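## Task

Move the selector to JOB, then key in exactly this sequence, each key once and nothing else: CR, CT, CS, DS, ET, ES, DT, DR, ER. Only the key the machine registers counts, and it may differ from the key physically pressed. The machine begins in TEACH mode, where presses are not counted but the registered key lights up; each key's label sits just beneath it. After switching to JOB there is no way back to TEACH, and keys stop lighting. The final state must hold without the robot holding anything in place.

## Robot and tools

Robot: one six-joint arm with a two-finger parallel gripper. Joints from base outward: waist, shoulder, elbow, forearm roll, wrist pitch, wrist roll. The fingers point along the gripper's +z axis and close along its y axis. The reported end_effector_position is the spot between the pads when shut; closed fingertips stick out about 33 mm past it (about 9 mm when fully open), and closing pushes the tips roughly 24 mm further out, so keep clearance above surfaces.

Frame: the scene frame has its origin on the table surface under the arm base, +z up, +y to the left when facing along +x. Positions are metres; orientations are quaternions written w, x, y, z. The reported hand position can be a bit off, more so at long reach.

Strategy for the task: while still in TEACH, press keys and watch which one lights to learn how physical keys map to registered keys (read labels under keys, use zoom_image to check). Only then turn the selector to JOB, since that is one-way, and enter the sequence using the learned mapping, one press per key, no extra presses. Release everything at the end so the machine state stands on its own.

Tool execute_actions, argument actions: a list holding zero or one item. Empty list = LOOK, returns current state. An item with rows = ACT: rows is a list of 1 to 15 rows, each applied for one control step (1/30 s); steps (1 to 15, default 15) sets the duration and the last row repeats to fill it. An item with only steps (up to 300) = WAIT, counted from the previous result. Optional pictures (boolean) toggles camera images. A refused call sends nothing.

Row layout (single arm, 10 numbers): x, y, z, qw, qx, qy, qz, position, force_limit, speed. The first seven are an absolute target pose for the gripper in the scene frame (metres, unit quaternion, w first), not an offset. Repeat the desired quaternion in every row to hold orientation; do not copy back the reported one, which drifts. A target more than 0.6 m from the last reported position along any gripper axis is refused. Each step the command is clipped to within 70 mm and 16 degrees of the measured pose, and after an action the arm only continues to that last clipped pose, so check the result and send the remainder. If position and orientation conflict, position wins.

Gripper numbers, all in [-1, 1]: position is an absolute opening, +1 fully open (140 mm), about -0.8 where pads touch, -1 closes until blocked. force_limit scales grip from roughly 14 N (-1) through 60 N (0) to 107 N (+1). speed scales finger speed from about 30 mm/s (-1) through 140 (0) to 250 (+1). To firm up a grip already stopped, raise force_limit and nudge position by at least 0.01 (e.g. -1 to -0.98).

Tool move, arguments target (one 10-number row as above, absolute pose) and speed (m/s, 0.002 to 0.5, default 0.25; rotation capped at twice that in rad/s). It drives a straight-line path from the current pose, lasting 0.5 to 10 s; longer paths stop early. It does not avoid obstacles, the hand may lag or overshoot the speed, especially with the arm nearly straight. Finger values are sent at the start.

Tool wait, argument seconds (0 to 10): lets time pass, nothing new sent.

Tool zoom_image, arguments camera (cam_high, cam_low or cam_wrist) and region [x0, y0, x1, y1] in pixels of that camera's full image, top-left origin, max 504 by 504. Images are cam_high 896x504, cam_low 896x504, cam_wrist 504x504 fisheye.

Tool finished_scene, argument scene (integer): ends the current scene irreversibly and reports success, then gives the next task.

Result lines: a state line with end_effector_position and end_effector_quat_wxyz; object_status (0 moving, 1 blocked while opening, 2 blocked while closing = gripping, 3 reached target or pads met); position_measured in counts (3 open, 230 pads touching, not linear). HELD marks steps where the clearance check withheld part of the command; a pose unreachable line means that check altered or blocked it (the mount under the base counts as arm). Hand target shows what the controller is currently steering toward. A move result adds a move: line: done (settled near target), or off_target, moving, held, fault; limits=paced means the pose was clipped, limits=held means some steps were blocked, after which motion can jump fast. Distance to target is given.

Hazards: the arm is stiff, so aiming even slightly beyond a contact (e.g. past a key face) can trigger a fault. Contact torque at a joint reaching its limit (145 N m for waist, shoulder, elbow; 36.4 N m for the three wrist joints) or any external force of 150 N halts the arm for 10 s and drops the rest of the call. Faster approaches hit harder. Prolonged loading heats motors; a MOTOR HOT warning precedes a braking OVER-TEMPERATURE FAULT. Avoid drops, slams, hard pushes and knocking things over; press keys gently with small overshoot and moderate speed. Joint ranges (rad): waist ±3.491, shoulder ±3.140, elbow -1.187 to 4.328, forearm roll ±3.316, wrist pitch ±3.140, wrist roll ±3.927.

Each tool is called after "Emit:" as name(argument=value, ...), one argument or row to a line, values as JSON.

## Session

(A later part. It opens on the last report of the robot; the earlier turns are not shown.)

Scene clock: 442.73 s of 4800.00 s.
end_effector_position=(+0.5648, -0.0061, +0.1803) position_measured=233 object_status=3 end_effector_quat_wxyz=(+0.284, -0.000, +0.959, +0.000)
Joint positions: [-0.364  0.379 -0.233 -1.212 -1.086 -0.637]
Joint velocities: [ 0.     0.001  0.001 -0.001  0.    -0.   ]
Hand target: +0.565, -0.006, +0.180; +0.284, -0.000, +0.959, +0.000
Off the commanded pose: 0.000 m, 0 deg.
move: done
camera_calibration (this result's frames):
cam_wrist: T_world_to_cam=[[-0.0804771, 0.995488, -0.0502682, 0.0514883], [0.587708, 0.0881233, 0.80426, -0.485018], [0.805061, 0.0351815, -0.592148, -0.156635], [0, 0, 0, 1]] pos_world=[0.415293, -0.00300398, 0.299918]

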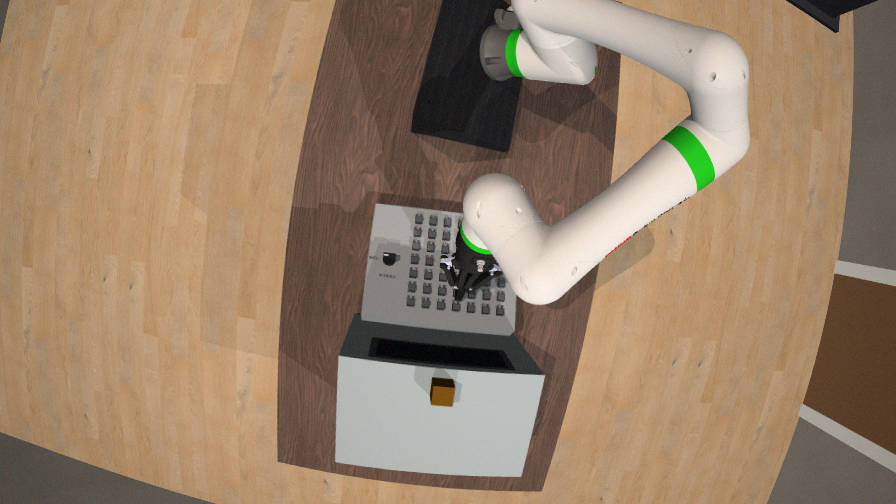

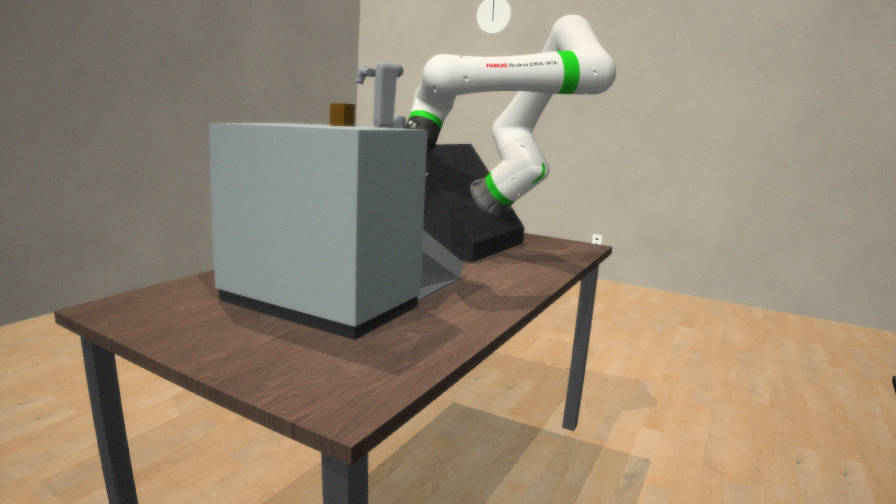

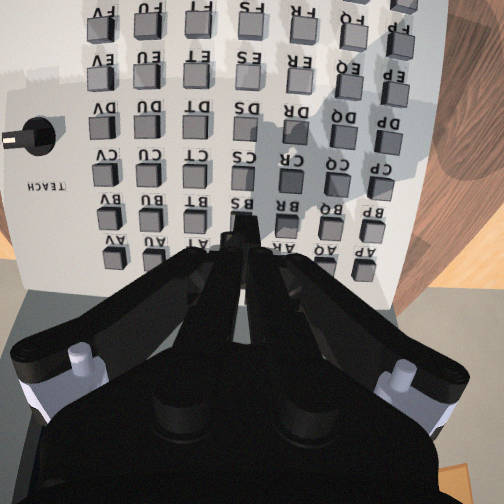

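Emit:
execute_actions(
  actions=[
    {"rows":[[0.5631,-0.0061,0.1830,0.284,0,0.959,0,-1,0,1],[0.5614,-0.0061,0.1856,0.284,0,0.959,0,-1,0,1],[0.5597,-0.0061,0.1882,0.284,0,0.959,0,-1,0,1]],"steps":10},
  ],
  pictures=false,
)

Emit:
execute_actions(
  actions=[
    {"rows":[[0.5523,-0.0065,0.1841,0.284,0,0.959,0,-1,0,1],[0.5449,-0.0069,0.180,0.284,0,0.959,0,-1,0,1],[0.5376,-0.0072,0.1759,0.284,0,0.959,0,-1,0,1],[0.5302,-0.0076,0.1718,0.284,0,0.959,0,-1,0,1]],"steps":15},
  ],
  pictures=false,
)

Emit:
move(
  target=[0.5353,-0.0076,0.1639,0.284,0,0.959,0,-1,0,1],
  speed=0.01,
)

Emit:
execute_actions(
  actions=[
    {"rows":[[0.5336,-0.0076,0.1666,0.284,0,0.959,0,-1,0,1],[0.5319,-0.0076,0.1692,0.284,0,0.959,0,-1,0,1],[0.5302,-0.0076,0.1718,0.284,0,0.959,0,-1,0,1]],"steps":10},
  ],
  pictures=false,
)

Emit:
execute_actions(
  actions=[
    {"rows":[[0.5246,-0.0146,0.1685,0.284,0,0.959,0,-1,0,1],[0.5191,-0.0217,0.1653,0.284,0,0.959,0,-1,0,1],[0.5135,-0.0287,0.162,0.284,0,0.959,0,-1,0,1],[0.508,-0.0358,0.1588,0.284,0,0.959,0,-1,0,1],[0.5024,-0.0428,0.1555,0.284,0,0.959,0,-1,0,1]],"steps":15},
  ],
  pictures=false,
)

Emit:
move(
  target=[0.5075,-0.0428,0.1476,0.284,0,0.959,0,-1,0,1],
  speed=0.01,
)

Scene clock: 455.90 s of 4800.00 s.
end_effector_position=(+0.5598, -0.0061, +0.1881) position_measured=233 object_status=3 end_effector_quat_wxyz=(+0.284, +0.000, +0.959, +0.000)
Joint positions: [-0.378  0.367 -0.236 -1.201 -1.1   -0.642]
Joint velocities: [-0.003 -0.005 -0.001  0.003 -0.003 -0.002]
Hand target: +0.560, -0.006, +0.188; +0.284, +0.000, +0.959, -0.000
Off the commanded pose: 0.000 m, 0 deg.
Steps of this call (steps 1 to 90: nothing new was sent; then 9.83 s passed at rest; steps 91 to 100: all 10 steps of this action). Readings (end_effector_position | what the end effector reports):
91: (+0.5648, -0.0061, +0.1803) | position_measured=233 object_status=3
92: (+0.5646, -0.0059, +0.1811) | position_measured=233 object_status=3
94: (+0.5622, -0.0060, +0.1847) | position_measured=233 object_status=3
98: (+0.5600, -0.0061, +0.1879) | position_measured=233 object_status=3
100: the state above

Scene clock: 456.40 s of 4800.00 s.
end_effector_position=(+0.5302, -0.0076, +0.1717) position_measured=233 object_status=3 end_effector_quat_wxyz=(+0.284, -0.000, +0.959, -0.000)
Joint positions: [-0.394  0.343 -0.318 -1.221 -1.092 -0.577]
Joint velocities: [-0.001 -0.002 -0.003 -0.001 -0.     0.001]
Hand target: +0.530, -0.008, +0.172; +0.284, -0.000, +0.959, -0.000
Off the commanded pose: 0.000 m, 0 deg.
Steps of this call (steps 1 to 15: all 15 steps of this action). Readings (end_effector_position | what the end effector reports):
1: (+0.5596, -0.0061, +0.1880) | position_measured=233 object_status=3
2: (+0.5576, -0.0063, +0.1871) | position_measured=233 object_status=3
4: (+0.5495, -0.0068, +0.1824) | position_measured=233 object_status=3
8: (+0.5326, -0.0075, +0.1727) | position_measured=233 object_status=3
15: the state above

Scene clock: 457.80 s of 4800.00 s.
end_effector_position=(+0.5353, -0.0076, +0.1639) position_measured=233 object_status=3 end_effector_quat_wxyz=(+0.284, -0.000, +0.959, +0.000)
Joint positions: [-0.379  0.356 -0.315 -1.234 -1.077 -0.57 ]
Joint velocities: [ 0.     0.001 -0.001 -0.001  0.001  0.002]
Hand target: +0.535, -0.008, +0.164; +0.284, -0.000, +0.959, +0.000
Off the commanded pose: 0.000 m, 0 deg.
move: done
camera_calibration (this result's frames):
cam_wrist: T_world_to_cam=[[-0.0804753, 0.995488, -0.0502679, 0.049782], [0.587712, 0.0881222, 0.804257, -0.454358], [0.805058, 0.0351799, -0.592152, -0.142542], [0, 0, 0, 1]] pos_world=[0.385792, -0.00450384, 0.283517]

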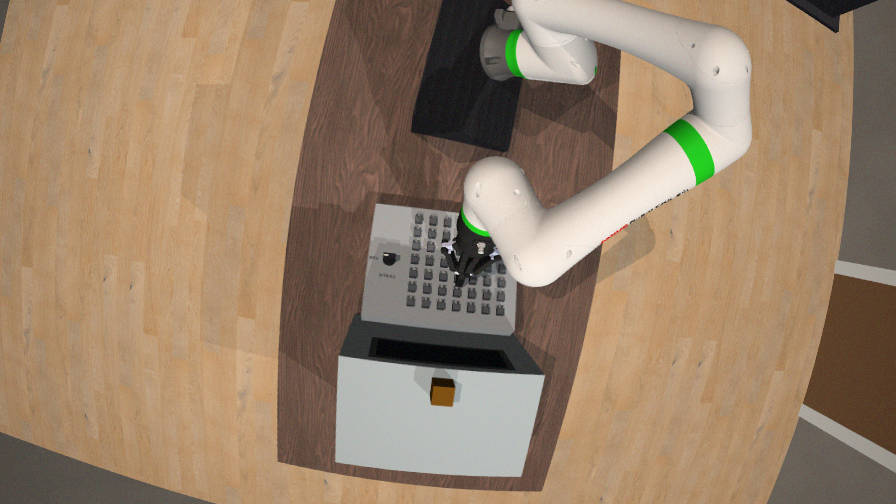

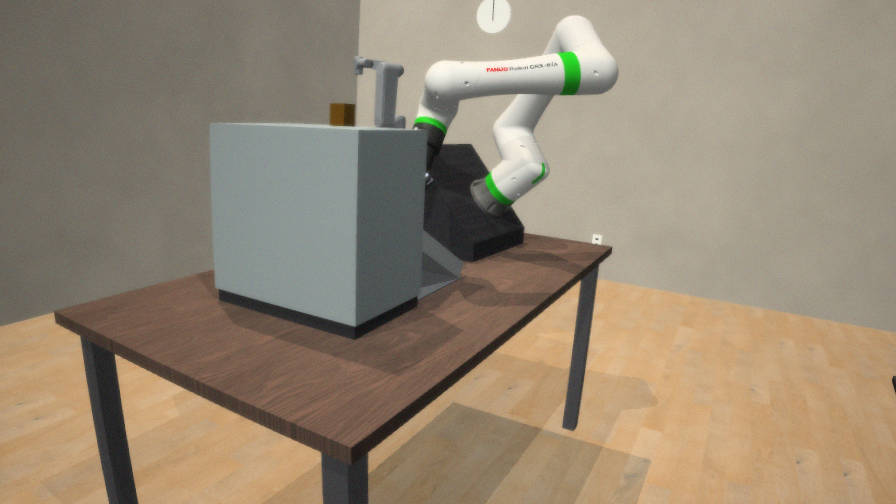

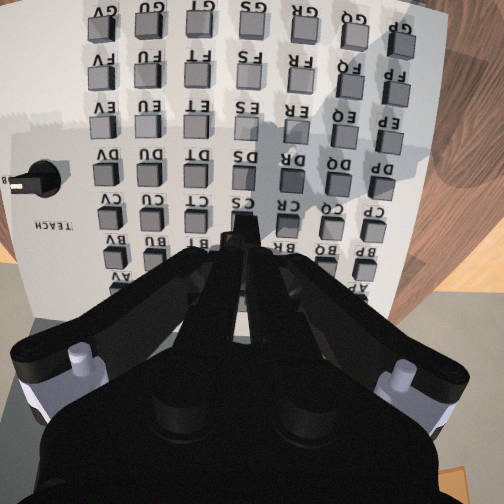

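Scene clock: 458.13 s of 4800.00 s.
end_effector_position=(+0.5303, -0.0076, +0.1717) position_measured=233 object_status=3 end_effector_quat_wxyz=(+0.284, +0.000, +0.959, +0.000)
Joint positions: [-0.394  0.343 -0.318 -1.221 -1.092 -0.576]
Joint velocities: [-0.003 -0.003  0.001  0.004 -0.003 -0.002]
Hand target: +0.530, -0.008, +0.172; +0.284, +0.000, +0.959, -0.000
Off the commanded pose: 0.000 m, 0 deg.
Steps of this call (steps 1 to 10: all 10 steps of this action). Readings (end_effector_position | what the end effector reports):
1: (+0.5353, -0.0076, +0.1639) | position_measured=233 object_status=3
2: (+0.5351, -0.0074, +0.1647) | position_measured=233 object_status=3
4: (+0.5328, -0.0075, +0.1683) | position_measured=233 object_status=3
8: (+0.5305, -0.0076, +0.1715) | position_measured=233 object_status=3
10: the state above

Scene clock: 458.63 s of 4800.00 s.
end_effector_position=(+0.5023, -0.0427, +0.1554) position_measured=233 object_status=3 end_effector_quat_wxyz=(+0.284, +0.000, +0.959, -0.000)
Joint positions: [-0.458  0.415 -0.355 -1.24  -1.101 -0.443]
Joint velocities: [-0.004  0.005  0.001 -0.002 -0.001  0.006]
Hand target: +0.502, -0.043, +0.155; +0.284, +0.000, +0.959, -0.000
Off the commanded pose: 0.000 m, 0 deg.
Steps of this call (steps 1 to 15: all 15 steps of this action). Readings (end_effector_position | what the end effector reports):
1: (+0.5301, -0.0077, +0.1717) | position_measured=233 object_status=3
2: (+0.5288, -0.0093, +0.1712) | position_measured=233 object_status=3
4: (+0.5224, -0.0170, +0.1675) | position_measured=233 object_status=3
8: (+0.5064, -0.0363, +0.1579) | position_measured=233 object_status=3
15: the state above

Scene clock: 460.03 s of 4800.00 s.
end_effector_position=(+0.5075, -0.0428, +0.1477) position_measured=233 object_status=3 end_effector_quat_wxyz=(+0.284, -0.000, +0.959, -0.000)
Joint positions: [-0.442  0.429 -0.352 -1.255 -1.087 -0.435]
Joint velocities: [ 0.002  0.002  0.001 -0.001  0.001  0.001]
Hand target: +0.508, -0.043, +0.148; +0.284, -0.000, +0.959, +0.000
Off the commanded pose: 0.000 m, 0 deg.
move: done
camera_calibration (this result's frames):
cam_wrist: T_world_to_cam=[[-0.080537, 0.995481, -0.0503053, 0.0817994], [0.587743, 0.0881905, 0.804227, -0.421823], [0.805029, 0.0352034, -0.59219, -0.128518], [0, 0, 0, 1]] pos_world=[0.357972, -0.0397047, 0.26725]

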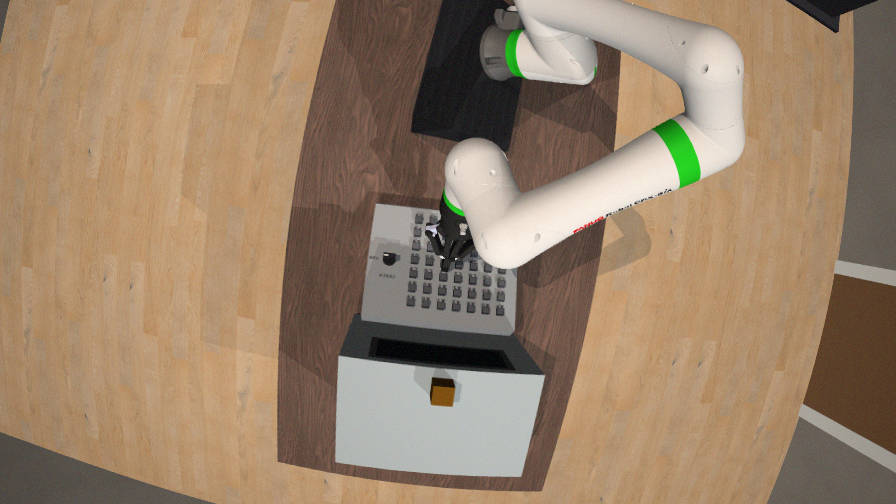

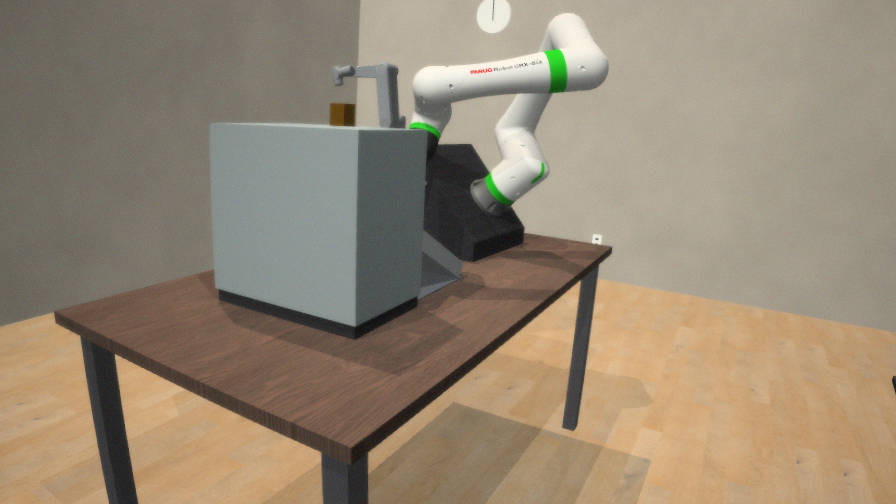

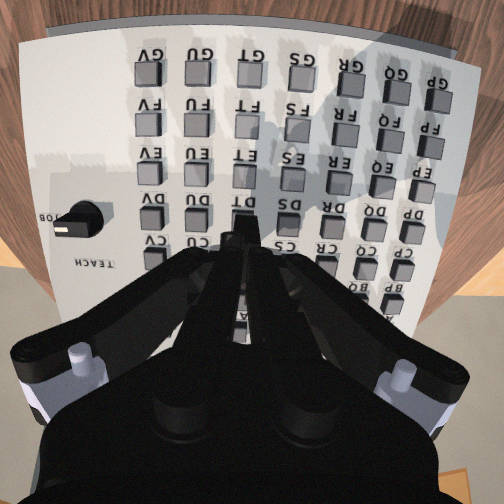

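Emit:
execute_actions(
  actions=[
    {"rows":[[0.5058,-0.0428,0.1503,0.284,0,0.959,0,-1,0,1],[0.5041,-0.0428,0.1529,0.284,0,0.959,0,-1,0,1],[0.5024,-0.0428,0.1555,0.284,0,0.959,0,-1,0,1]],"steps":10},
  ],
  pictures=false,
)

Emit:
execute_actions(
  actions=[
    {"rows":[[0.502,-0.0344,0.1555,0.284,0,0.959,0,-1,0,1],[0.5016,-0.026,0.1555,0.284,0,0.959,0,-1,0,1],[0.5011,-0.0175,0.1555,0.284,0,0.959,0,-1,0,1],[0.5007,-0.0091,0.1555,0.284,0,0.959,0,-1,0,1]],"steps":15},
  ],
  pictures=false,
)

Emit:
move(
  target=[0.5058,-0.0091,0.1476,0.284,0,0.959,0,-1,0,1],
  speed=0.01,
)

Emit:
execute_actions(
  actions=[
    {"rows":[[0.5041,-0.0091,0.1503,0.284,0,0.959,0,-1,0,1],[0.5024,-0.0091,0.1529,0.284,0,0.959,0,-1,0,1],[0.5007,-0.0091,0.1555,0.284,0,0.959,0,-1,0,1]],"steps":10},
  ],
  pictures=false,
)

Emit:
execute_actions(
  actions=[
    {"rows":[[0.5069,-0.0155,0.1588,0.284,0,0.959,0,-1,0,1],[0.5132,-0.022,0.162,0.284,0,0.959,0,-1,0,1],[0.5194,-0.0284,0.1653,0.284,0,0.959,0,-1,0,1],[0.5257,-0.0349,0.1685,0.284,0,0.959,0,-1,0,1],[0.5319,-0.0413,0.1718,0.284,0,0.959,0,-1,0,1]],"steps":15},
  ],
  pictures=false,
)

Emit:
move(
  target=[0.5370,-0.0413,0.1639,0.284,0,0.959,0,-1,0,1],
  speed=0.01,
)

Scene clock: 471.90 s of 4800.00 s.
end_effector_position=(+0.5025, -0.0428, +0.1554) position_measured=233 object_status=3 end_effector_quat_wxyz=(+0.284, +0.000, +0.959, +0.000)
Joint positions: [-0.458  0.416 -0.355 -1.241 -1.101 -0.442]
Joint velocities: [-0.005 -0.004 -0.002  0.004 -0.003 -0.   ]
Hand target: +0.502, -0.043, +0.155; +0.284, +0.000, +0.959, -0.000
Off the commanded pose: 0.000 m, 0 deg.
Steps of this call (steps 1 to 90: nothing new was sent; then 8.53 s passed at rest; steps 91 to 100: all 10 steps of this action). Readings (end_effector_position | what the end effector reports):
91: (+0.5075, -0.0428, +0.1476) | position_measured=233 object_status=3
92: (+0.5073, -0.0427, +0.1484) | position_measured=233 object_status=3
94: (+0.5050, -0.0428, +0.1520) | position_measured=233 object_status=3
98: (+0.5027, -0.0428, +0.1552) | position_measured=233 object_status=3
100: the state above

Scene clock: 472.40 s of 4800.00 s.
end_effector_position=(+0.5008, -0.0091, +0.1555) position_measured=233 object_status=3 end_effector_quat_wxyz=(+0.284, +0.000, +0.959, +0.000)
Joint positions: [-0.414  0.323 -0.397 -1.242 -1.086 -0.507]
Joint velocities: [ 0.002 -0.003 -0.001  0.002  0.001 -0.003]
Hand target: +0.501, -0.009, +0.156; +0.284, -0.000, +0.959, +0.000
Off the commanded pose: 0.000 m, 0 deg.
Steps of this call (steps 1 to 15: all 15 steps of this action). Readings (end_effector_position | what the end effector reports):
1: (+0.5024, -0.0427, +0.1555) | position_measured=233 object_status=3
2: (+0.5023, -0.0413, +0.1555) | position_measured=233 object_status=3
4: (+0.5016, -0.0328, +0.1553) | position_measured=233 object_status=3
8: (+0.5009, -0.0132, +0.1552) | position_measured=233 object_status=3
15: the state above

Scene clock: 473.80 s of 4800.00 s.
end_effector_position=(+0.5058, -0.0091, +0.1476) position_measured=233 object_status=3 end_effector_quat_wxyz=(+0.284, -0.000, +0.959, +0.000)
Joint positions: [-0.397  0.337 -0.394 -1.255 -1.071 -0.501]
Joint velocities: [ 0.002 -0.001  0.    -0.     0.001  0.001]
Hand target: +0.506, -0.009, +0.148; +0.284, -0.000, +0.959, +0.000
Off the commanded pose: 0.000 m, 0 deg.
move: done
camera_calibration (this result's frames):
cam_wrist: T_world_to_cam=[[-0.0804803, 0.995488, -0.0502623, 0.0480816], [0.587715, 0.0881207, 0.804255, -0.423777], [0.805055, 0.0351867, -0.592156, -0.128389], [0, 0, 0, 1]] pos_world=[0.35629, -0.00600345, 0.267215]

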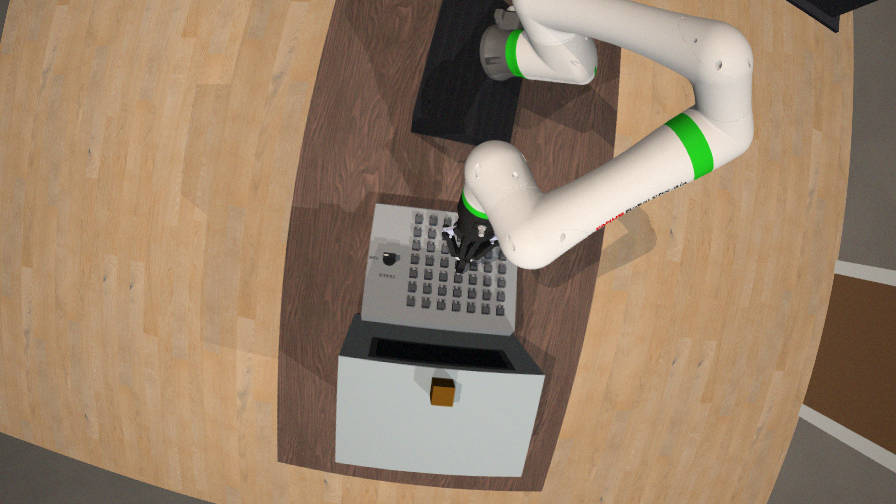

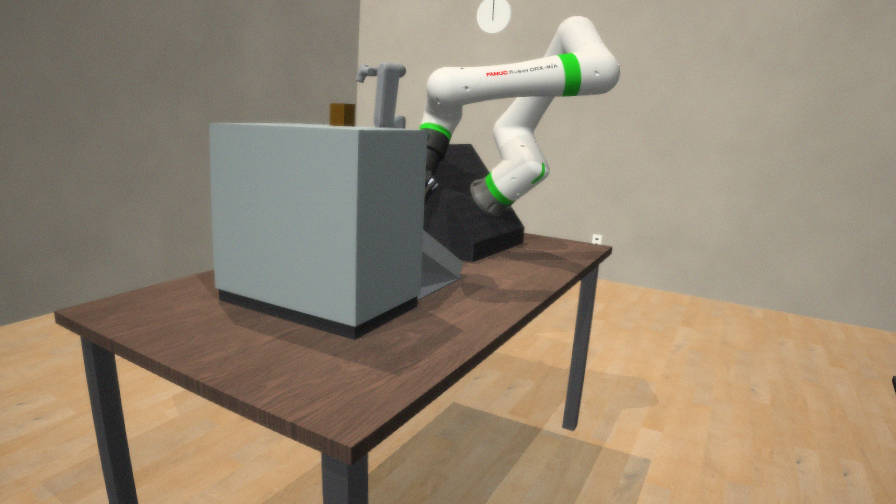

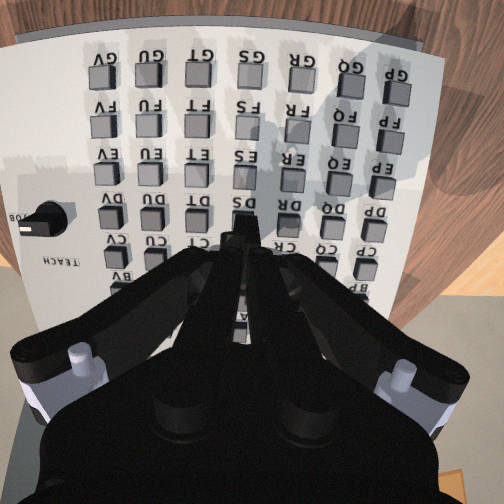

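Scene clock: 474.13 s of 4800.00 s.
end_effector_position=(+0.5008, -0.0091, +0.1554) position_measured=233 object_status=3 end_effector_quat_wxyz=(+0.284, +0.000, +0.959, +0.000)
Joint positions: [-0.413  0.323 -0.397 -1.241 -1.086 -0.508]
Joint velocities: [-0.002 -0.002 -0.003  0.005 -0.003 -0.002]
Hand target: +0.501, -0.009, +0.155; +0.284, +0.000, +0.959, -0.000
Off the commanded pose: 0.000 m, 0 deg.
Steps of this call (steps 1 to 10: all 10 steps of this action). Readings (end_effector_position | what the end effector reports):
1: (+0.5058, -0.0091, +0.1476) | position_measured=233 object_status=3
2: (+0.5056, -0.0089, +0.1484) | position_measured=233 object_status=3
4: (+0.5033, -0.0091, +0.1520) | position_measured=233 object_status=3
8: (+0.5010, -0.0091, +0.1552) | position_measured=233 object_status=3
10: the state above

Scene clock: 474.63 s of 4800.00 s.
end_effector_position=(+0.5318, -0.0412, +0.1719) position_measured=233 object_status=3 end_effector_quat_wxyz=(+0.284, -0.000, +0.959, -0.000)
Joint positions: [-0.437  0.429 -0.278 -1.222 -1.107 -0.515]
Joint velocities: [ 0.     0.005  0.006  0.001 -0.002 -0.   ]
Hand target: +0.532, -0.041, +0.172; +0.284, +0.000, +0.959, -0.000
Off the commanded pose: 0.000 m, 0 deg.
Steps of this call (steps 1 to 15: all 15 steps of this action). Readings (end_effector_position | what the end effector reports):
1: (+0.5008, -0.0092, +0.1555) | position_measured=233 object_status=3
2: (+0.5018, -0.0102, +0.1562) | position_measured=233 object_status=3
4: (+0.5082, -0.0170, +0.1599) | position_measured=233 object_status=3
8: (+0.5251, -0.0353, +0.1693) | position_measured=233 object_status=3
15: the state above

Scene clock: 476.03 s of 4800.00 s.
end_effector_position=(+0.5370, -0.0413, +0.1640) position_measured=233 object_status=3 end_effector_quat_wxyz=(+0.284, -0.000, +0.959, -0.000)
Joint positions: [-0.422  0.442 -0.275 -1.235 -1.093 -0.509]
Joint velocities: [ 0.001  0.003 -0.002 -0.001  0.001  0.001]
Hand target: +0.537, -0.041, +0.164; +0.284, -0.000, +0.959, +0.000
Off the commanded pose: 0.000 m, 0 deg.
move: done
camera_calibration (this result's frames):
cam_wrist: T_world_to_cam=[[-0.0805432, 0.99548, -0.0503138, 0.083505], [0.587733, 0.0882005, 0.804233, -0.452409], [0.805036, 0.0352045, -0.59218, -0.142669], [0, 0, 0, 1]] pos_world=[0.387475, -0.0382023, 0.283558]

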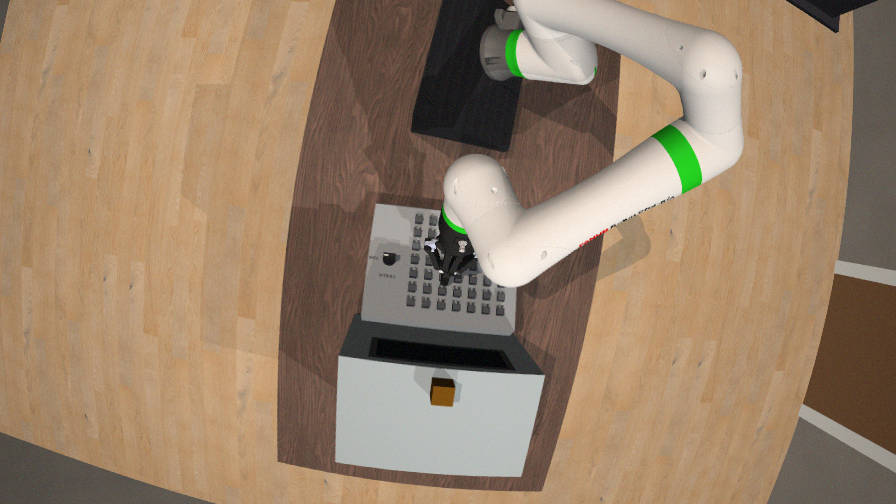

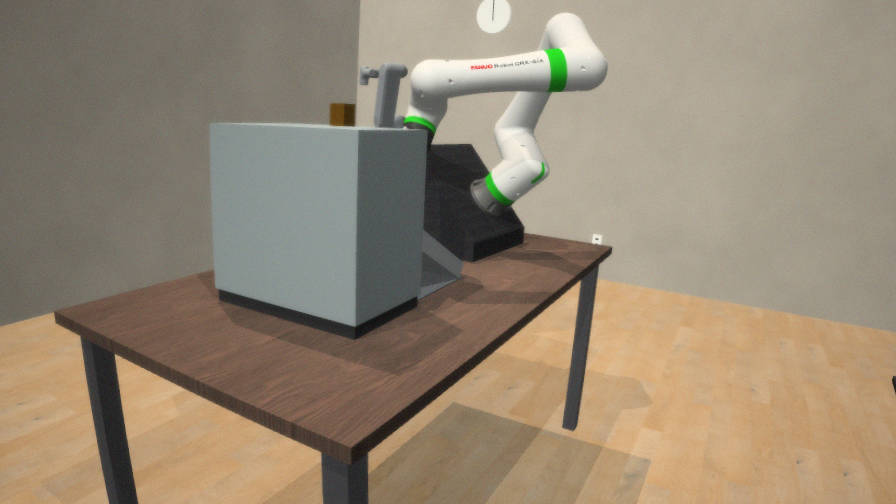

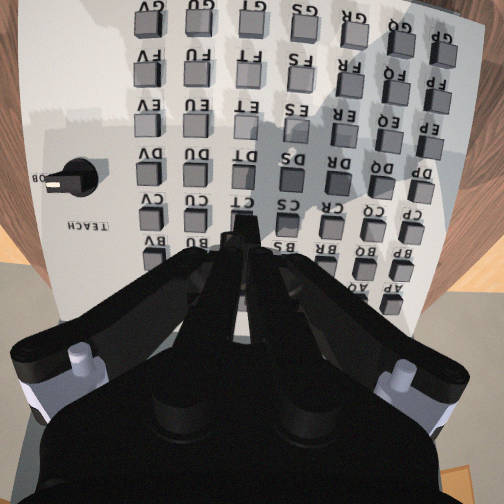

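Emit:
execute_actions(
  actions=[
    {"rows":[[0.5353,-0.0413,0.1666,0.284,0,0.959,0,-1,0,1],[0.5336,-0.0413,0.1692,0.284,0,0.959,0,-1,0,1],[0.5319,-0.0413,0.1718,0.284,0,0.959,0,-1,0,1]],"steps":10},
  ],
  pictures=false,
)

Emit:
execute_actions(
  actions=[
    {"rows":[[0.5315,-0.0329,0.1718,0.284,0,0.959,0,-1,0,1],[0.5311,-0.0245,0.1718,0.284,0,0.959,0,-1,0,1],[0.5307,-0.016,0.1718,0.284,0,0.959,0,-1,0,1],[0.5303,-0.0076,0.1718,0.284,0,0.959,0,-1,0,1],[0.53,0.0008,0.1718,0.284,0,0.959,0,-1,0,1],[0.5296,0.0092,0.1718,0.284,0,0.959,0,-1,0,1],[0.5292,0.0177,0.1717,0.284,0,0.959,0,-1,0,1],[0.5288,0.0261,0.1715,0.284,0,0.959,0,-1,0,1]],"steps":15},
  ],
  pictures=false,
)

Emit:
execute_actions(
  actions=[
    {"rows":[[0.5288,0.0261,0.1714,0.284,0,0.959,0,-1,0,1]],"steps":5},
  ],
  pictures=false,
)

Emit:
move(
  target=[0.5339,0.0261,0.1634,0.284,0,0.959,0,-1,0,1],
  speed=0.01,
)

Emit:
execute_actions(
  actions=[
    {"rows":[[0.5322,0.0261,0.1661,0.284,0,0.959,0,-1,0,1],[0.5305,0.0261,0.1688,0.284,0,0.959,0,-1,0,1],[0.5288,0.0261,0.1714,0.284,0,0.959,0,-1,0,1]],"steps":10},
  ],
  pictures=false,
)

Emit:
execute_actions(
  actions=[
    {"rows":[[0.5214,0.0257,0.1674,0.284,0,0.959,0,-1,0,1],[0.514,0.0253,0.1633,0.284,0,0.959,0,-1,0,1],[0.5067,0.025,0.1592,0.284,0,0.959,0,-1,0,1],[0.4993,0.0246,0.1551,0.284,0,0.959,0,-1,0,1]],"steps":15},
  ],
  pictures=false,
)

Emit:
move(
  target=[0.5044,0.0246,0.1471,0.284,0,0.959,0,-1,0,1],
  speed=0.01,
)

Scene clock: 495.03 s of 4800.00 s.
end_effector_position=(+0.5320, -0.0413, +0.1717) position_measured=233 object_status=3 end_effector_quat_wxyz=(+0.284, +0.000, +0.959, +0.000)
Joint positions: [-0.437  0.429 -0.278 -1.223 -1.107 -0.514]
Joint velocities: [-0.004 -0.005 -0.003  0.003 -0.003 -0.001]
Hand target: +0.532, -0.041, +0.172; +0.284, +0.000, +0.959, -0.000
Off the commanded pose: 0.000 m, 0 deg.
Steps of this call (steps 1 to 90: nothing new was sent; then 15.67 s passed at rest; steps 91 to 100: all 10 steps of this action). Readings (end_effector_position | what the end effector reports):
91: (+0.5370, -0.0413, +0.1639) | position_measured=233 object_status=3
92: (+0.5368, -0.0411, +0.1647) | position_measured=233 object_status=3
94: (+0.5345, -0.0413, +0.1682) | position_measured=233 object_status=3
98: (+0.5322, -0.0413, +0.1715) | position_measured=233 object_status=3
100: the state above

Scene clock: 495.53 s of 4800.00 s.
end_effector_position=(+0.5290, +0.0257, +0.1715) position_measured=233 object_status=3 end_effector_quat_wxyz=(+0.285, -0.000, +0.959, +0.001)
Joint positions: [-0.348  0.258 -0.351 -1.219 -1.075 -0.644]
Joint velocities: [ 0.032 -0.047 -0.01   0.031  0.024 -0.063]
Hand target: +0.529, +0.026, +0.172; +0.284, -0.000, +0.959, +0.000
Off the commanded pose: 0.001 m, 0 deg.
Steps of this call (steps 1 to 15: all 15 steps of this action). Readings (end_effector_position | what the end effector reports):
1: (+0.5319, -0.0412, +0.1718) | position_measured=233 object_status=3
2: (+0.5317, -0.0397, +0.1718) | position_measured=233 object_status=3
4: (+0.5312, -0.0310, +0.1717) | position_measured=233 object_status=3
8: (+0.5302, -0.0047, +0.1711) | position_measured=233 object_status=3
15: the state above

Scene clock: 495.70 s of 4800.00 s.
end_effector_position=(+0.5288, +0.0260, +0.1714) position_measured=233 object_status=3 end_effector_quat_wxyz=(+0.284, +0.000, +0.959, +0.000)
Joint positions: [-0.347  0.256 -0.351 -1.216 -1.074 -0.648]
Joint velocities: [ 0.003 -0.003 -0.001  0.003  0.001 -0.004]
Hand target: +0.529, +0.026, +0.171; +0.284, -0.000, +0.959, +0.000
Off the commanded pose: 0.000 m, 0 deg.
Steps of this call (steps 1 to 5: all 5 steps of this action). Readings (end_effector_position | what the end effector reports):
1: (+0.5290, +0.0258, +0.1715) | position_measured=233 object_status=3
2: (+0.5289, +0.0259, +0.1714) | position_measured=233 object_status=3
4: (+0.5288, +0.0260, +0.1714) | position_measured=233 object_status=3
5: the state above

Scene clock: 497.10 s of 4800.00 s.
end_effector_position=(+0.5339, +0.0261, +0.1634) position_measured=233 object_status=3 end_effector_quat_wxyz=(+0.284, -0.000, +0.959, +0.000)
Joint positions: [-0.33   0.27  -0.348 -1.229 -1.058 -0.641]
Joint velocities: [ 0.002  0.003  0.003 -0.     0.001  0.002]
Hand target: +0.534, +0.026, +0.163; +0.284, -0.000, +0.959, +0.000
Off the commanded pose: 0.000 m, 0 deg.
move: done
camera_calibration (this result's frames):
cam_wrist: T_world_to_cam=[[-0.0805036, 0.995485, -0.0502819, 0.0161113], [0.587726, 0.0881509, 0.804243, -0.456112], [0.805045, 0.0351924, -0.592169, -0.142871], [0, 0, 0, 1]] pos_world=[0.384384, 0.0291961, 0.283031]

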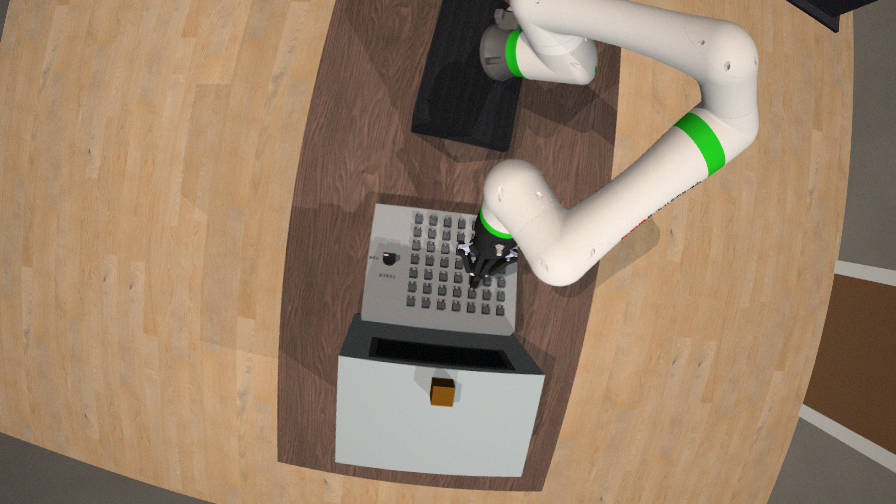

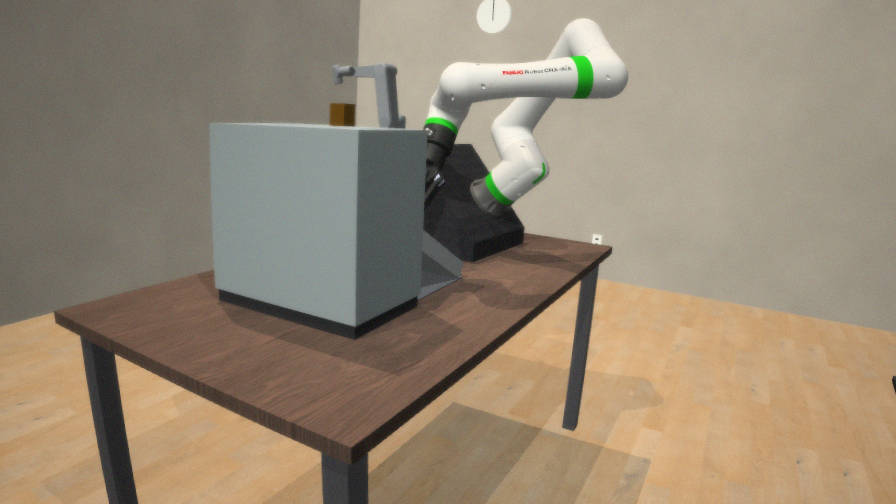

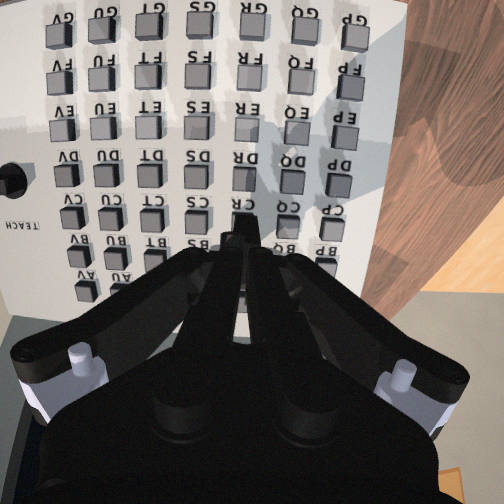

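Scene clock: 497.43 s of 4800.00 s.
end_effector_position=(+0.5289, +0.0261, +0.1713) position_measured=233 object_status=3 end_effector_quat_wxyz=(+0.284, +0.000, +0.959, +0.000)
Joint positions: [-0.346  0.256 -0.351 -1.216 -1.074 -0.648]
Joint velocities: [-0.002 -0.004 -0.003  0.003 -0.003 -0.002]
Hand target: +0.529, +0.026, +0.171; +0.284, +0.000, +0.959, -0.000
Off the commanded pose: 0.000 m, 0 deg.
Steps of this call (steps 1 to 10: all 10 steps of this action). Readings (end_effector_position | what the end effector reports):
1: (+0.5339, +0.0261, +0.1634) | position_measured=233 object_status=3
2: (+0.5337, +0.0263, +0.1642) | position_measured=233 object_status=3
4: (+0.5314, +0.0262, +0.1678) | position_measured=233 object_status=3
8: (+0.5291, +0.0261, +0.1711) | position_measured=233 object_status=3
10: the state above

Scene clock: 497.93 s of 4800.00 s.
end_effector_position=(+0.4993, +0.0245, +0.1550) position_measured=233 object_status=3 end_effector_quat_wxyz=(+0.284, +0.000, +0.959, -0.000)
Joint positions: [-0.362  0.23  -0.432 -1.237 -1.067 -0.585]
Joint velocities: [-0.001 -0.    -0.003 -0.     0.     0.001]
Hand target: +0.499, +0.025, +0.155; +0.284, -0.000, +0.959, -0.000
Off the commanded pose: 0.000 m, 0 deg.
Steps of this call (steps 1 to 15: all 15 steps of this action). Readings (end_effector_position | what the end effector reports):
1: (+0.5287, +0.0261, +0.1713) | position_measured=233 object_status=3
2: (+0.5267, +0.0258, +0.1703) | position_measured=233 object_status=3
4: (+0.5186, +0.0254, +0.1656) | position_measured=233 object_status=3
8: (+0.5017, +0.0247, +0.1560) | position_measured=233 object_status=3
15: the state above

Scene clock: 499.33 s of 4800.00 s.
end_effector_position=(+0.5044, +0.0246, +0.1471) position_measured=233 object_status=3 end_effector_quat_wxyz=(+0.284, -0.000, +0.959, +0.000)
Joint positions: [-0.345  0.245 -0.429 -1.252 -1.051 -0.577]
Joint velocities: [ 0.001  0.001  0.    -0.001  0.001  0.   ]
Hand target: +0.504, +0.025, +0.147; +0.284, -0.000, +0.959, +0.000
Off the commanded pose: 0.000 m, 0 deg.
move: done
camera_calibration (this result's frames):
cam_wrist: T_world_to_cam=[[-0.0804989, 0.995486, -0.0502714, 0.0144055], [0.587738, 0.0881402, 0.804236, -0.425527], [0.805036, 0.0351936, -0.59218, -0.128718], [0, 0, 0, 1]] pos_world=[0.354881, 0.0276956, 0.266724]

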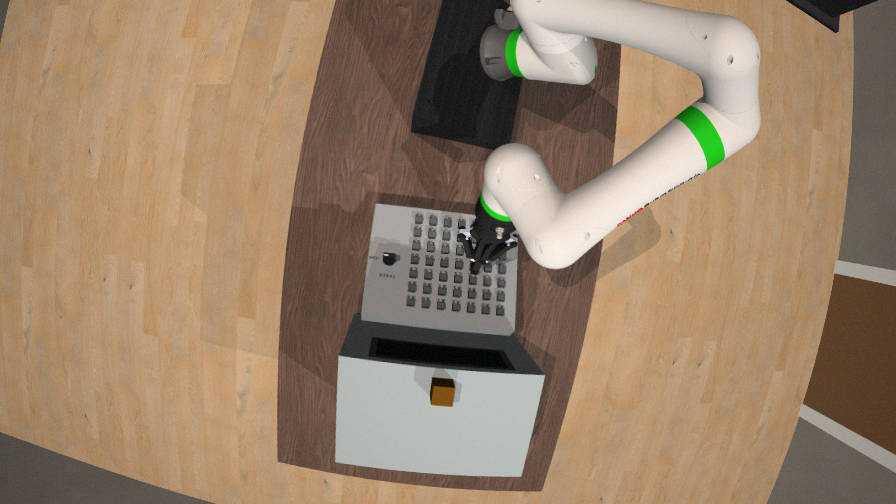

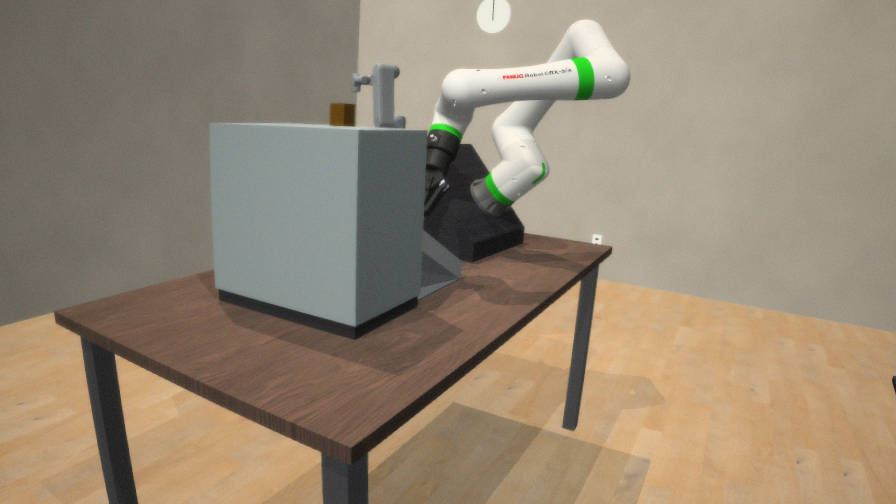

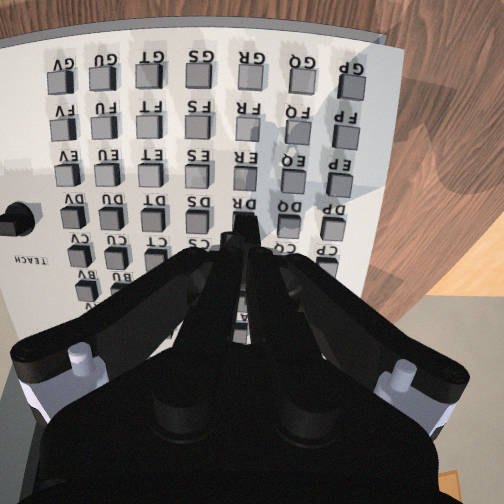

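Emit:
move(
  target=[0.4827,0.0246,0.1807,0.284,0,0.959,0,-1,0,1],
  speed=0.08,
)

Emit:
finished_scene(
  scene=2,
)

Scene clock: 502.60 s of 4800.00 s.
end_effector_position=(+0.4826, +0.0246, +0.1806) position_measured=233 object_status=3 end_effector_quat_wxyz=(+0.284, +0.000, +0.959, -0.000)
Joint positions: [-0.418  0.185 -0.438 -1.193 -1.123 -0.608]
Joint velocities: [-0.001  0.001  0.001  0.001 -0.001  0.   ]
Hand target: +0.483, +0.025, +0.181; +0.284, +0.000, +0.959, -0.000
Off the commanded pose: 0.000 m, 0 deg.
move: done
camera_calibration (this result's frames):
cam_wrist: T_world_to_cam=[[-0.0802633, 0.995502, -0.0503367, 0.0142467], [0.58774, 0.088053, 0.804244, -0.439666], [0.805059, 0.0349663, -0.592164, -0.0913934], [0, 0, 0, 1]] pos_world=[0.33313, 0.027727, 0.300196]

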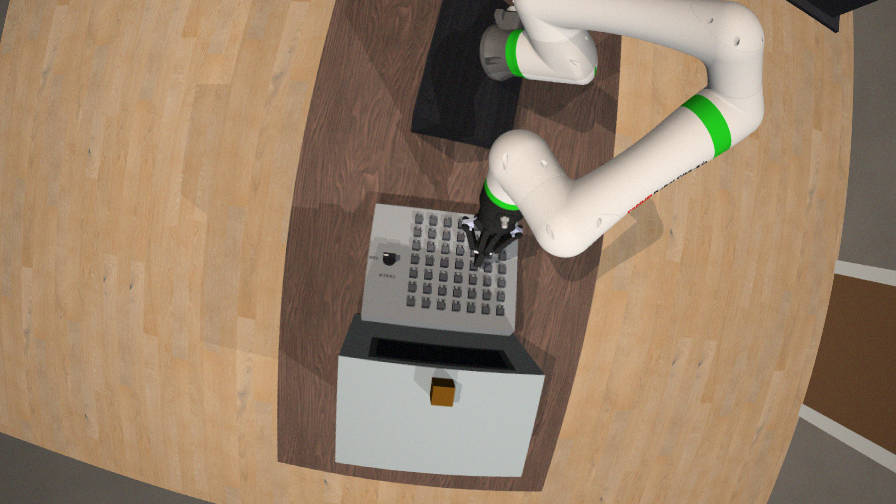

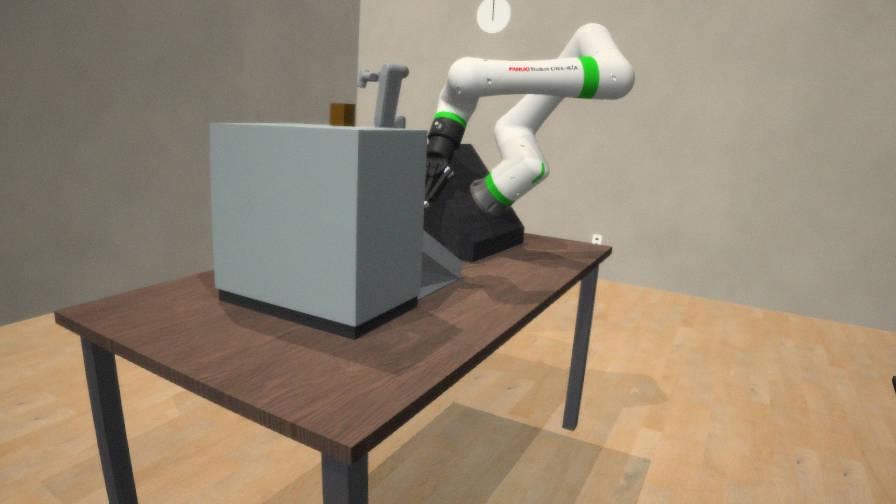

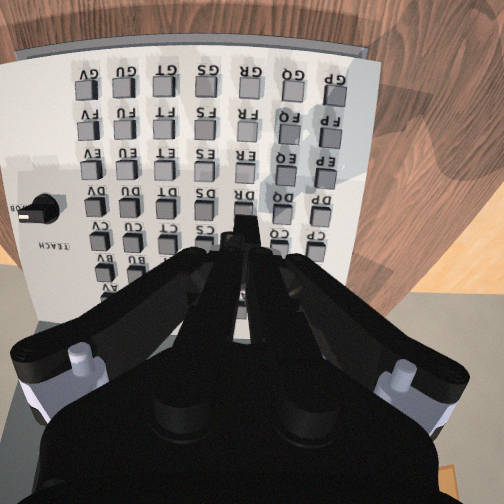

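The scene is finished: the task was done.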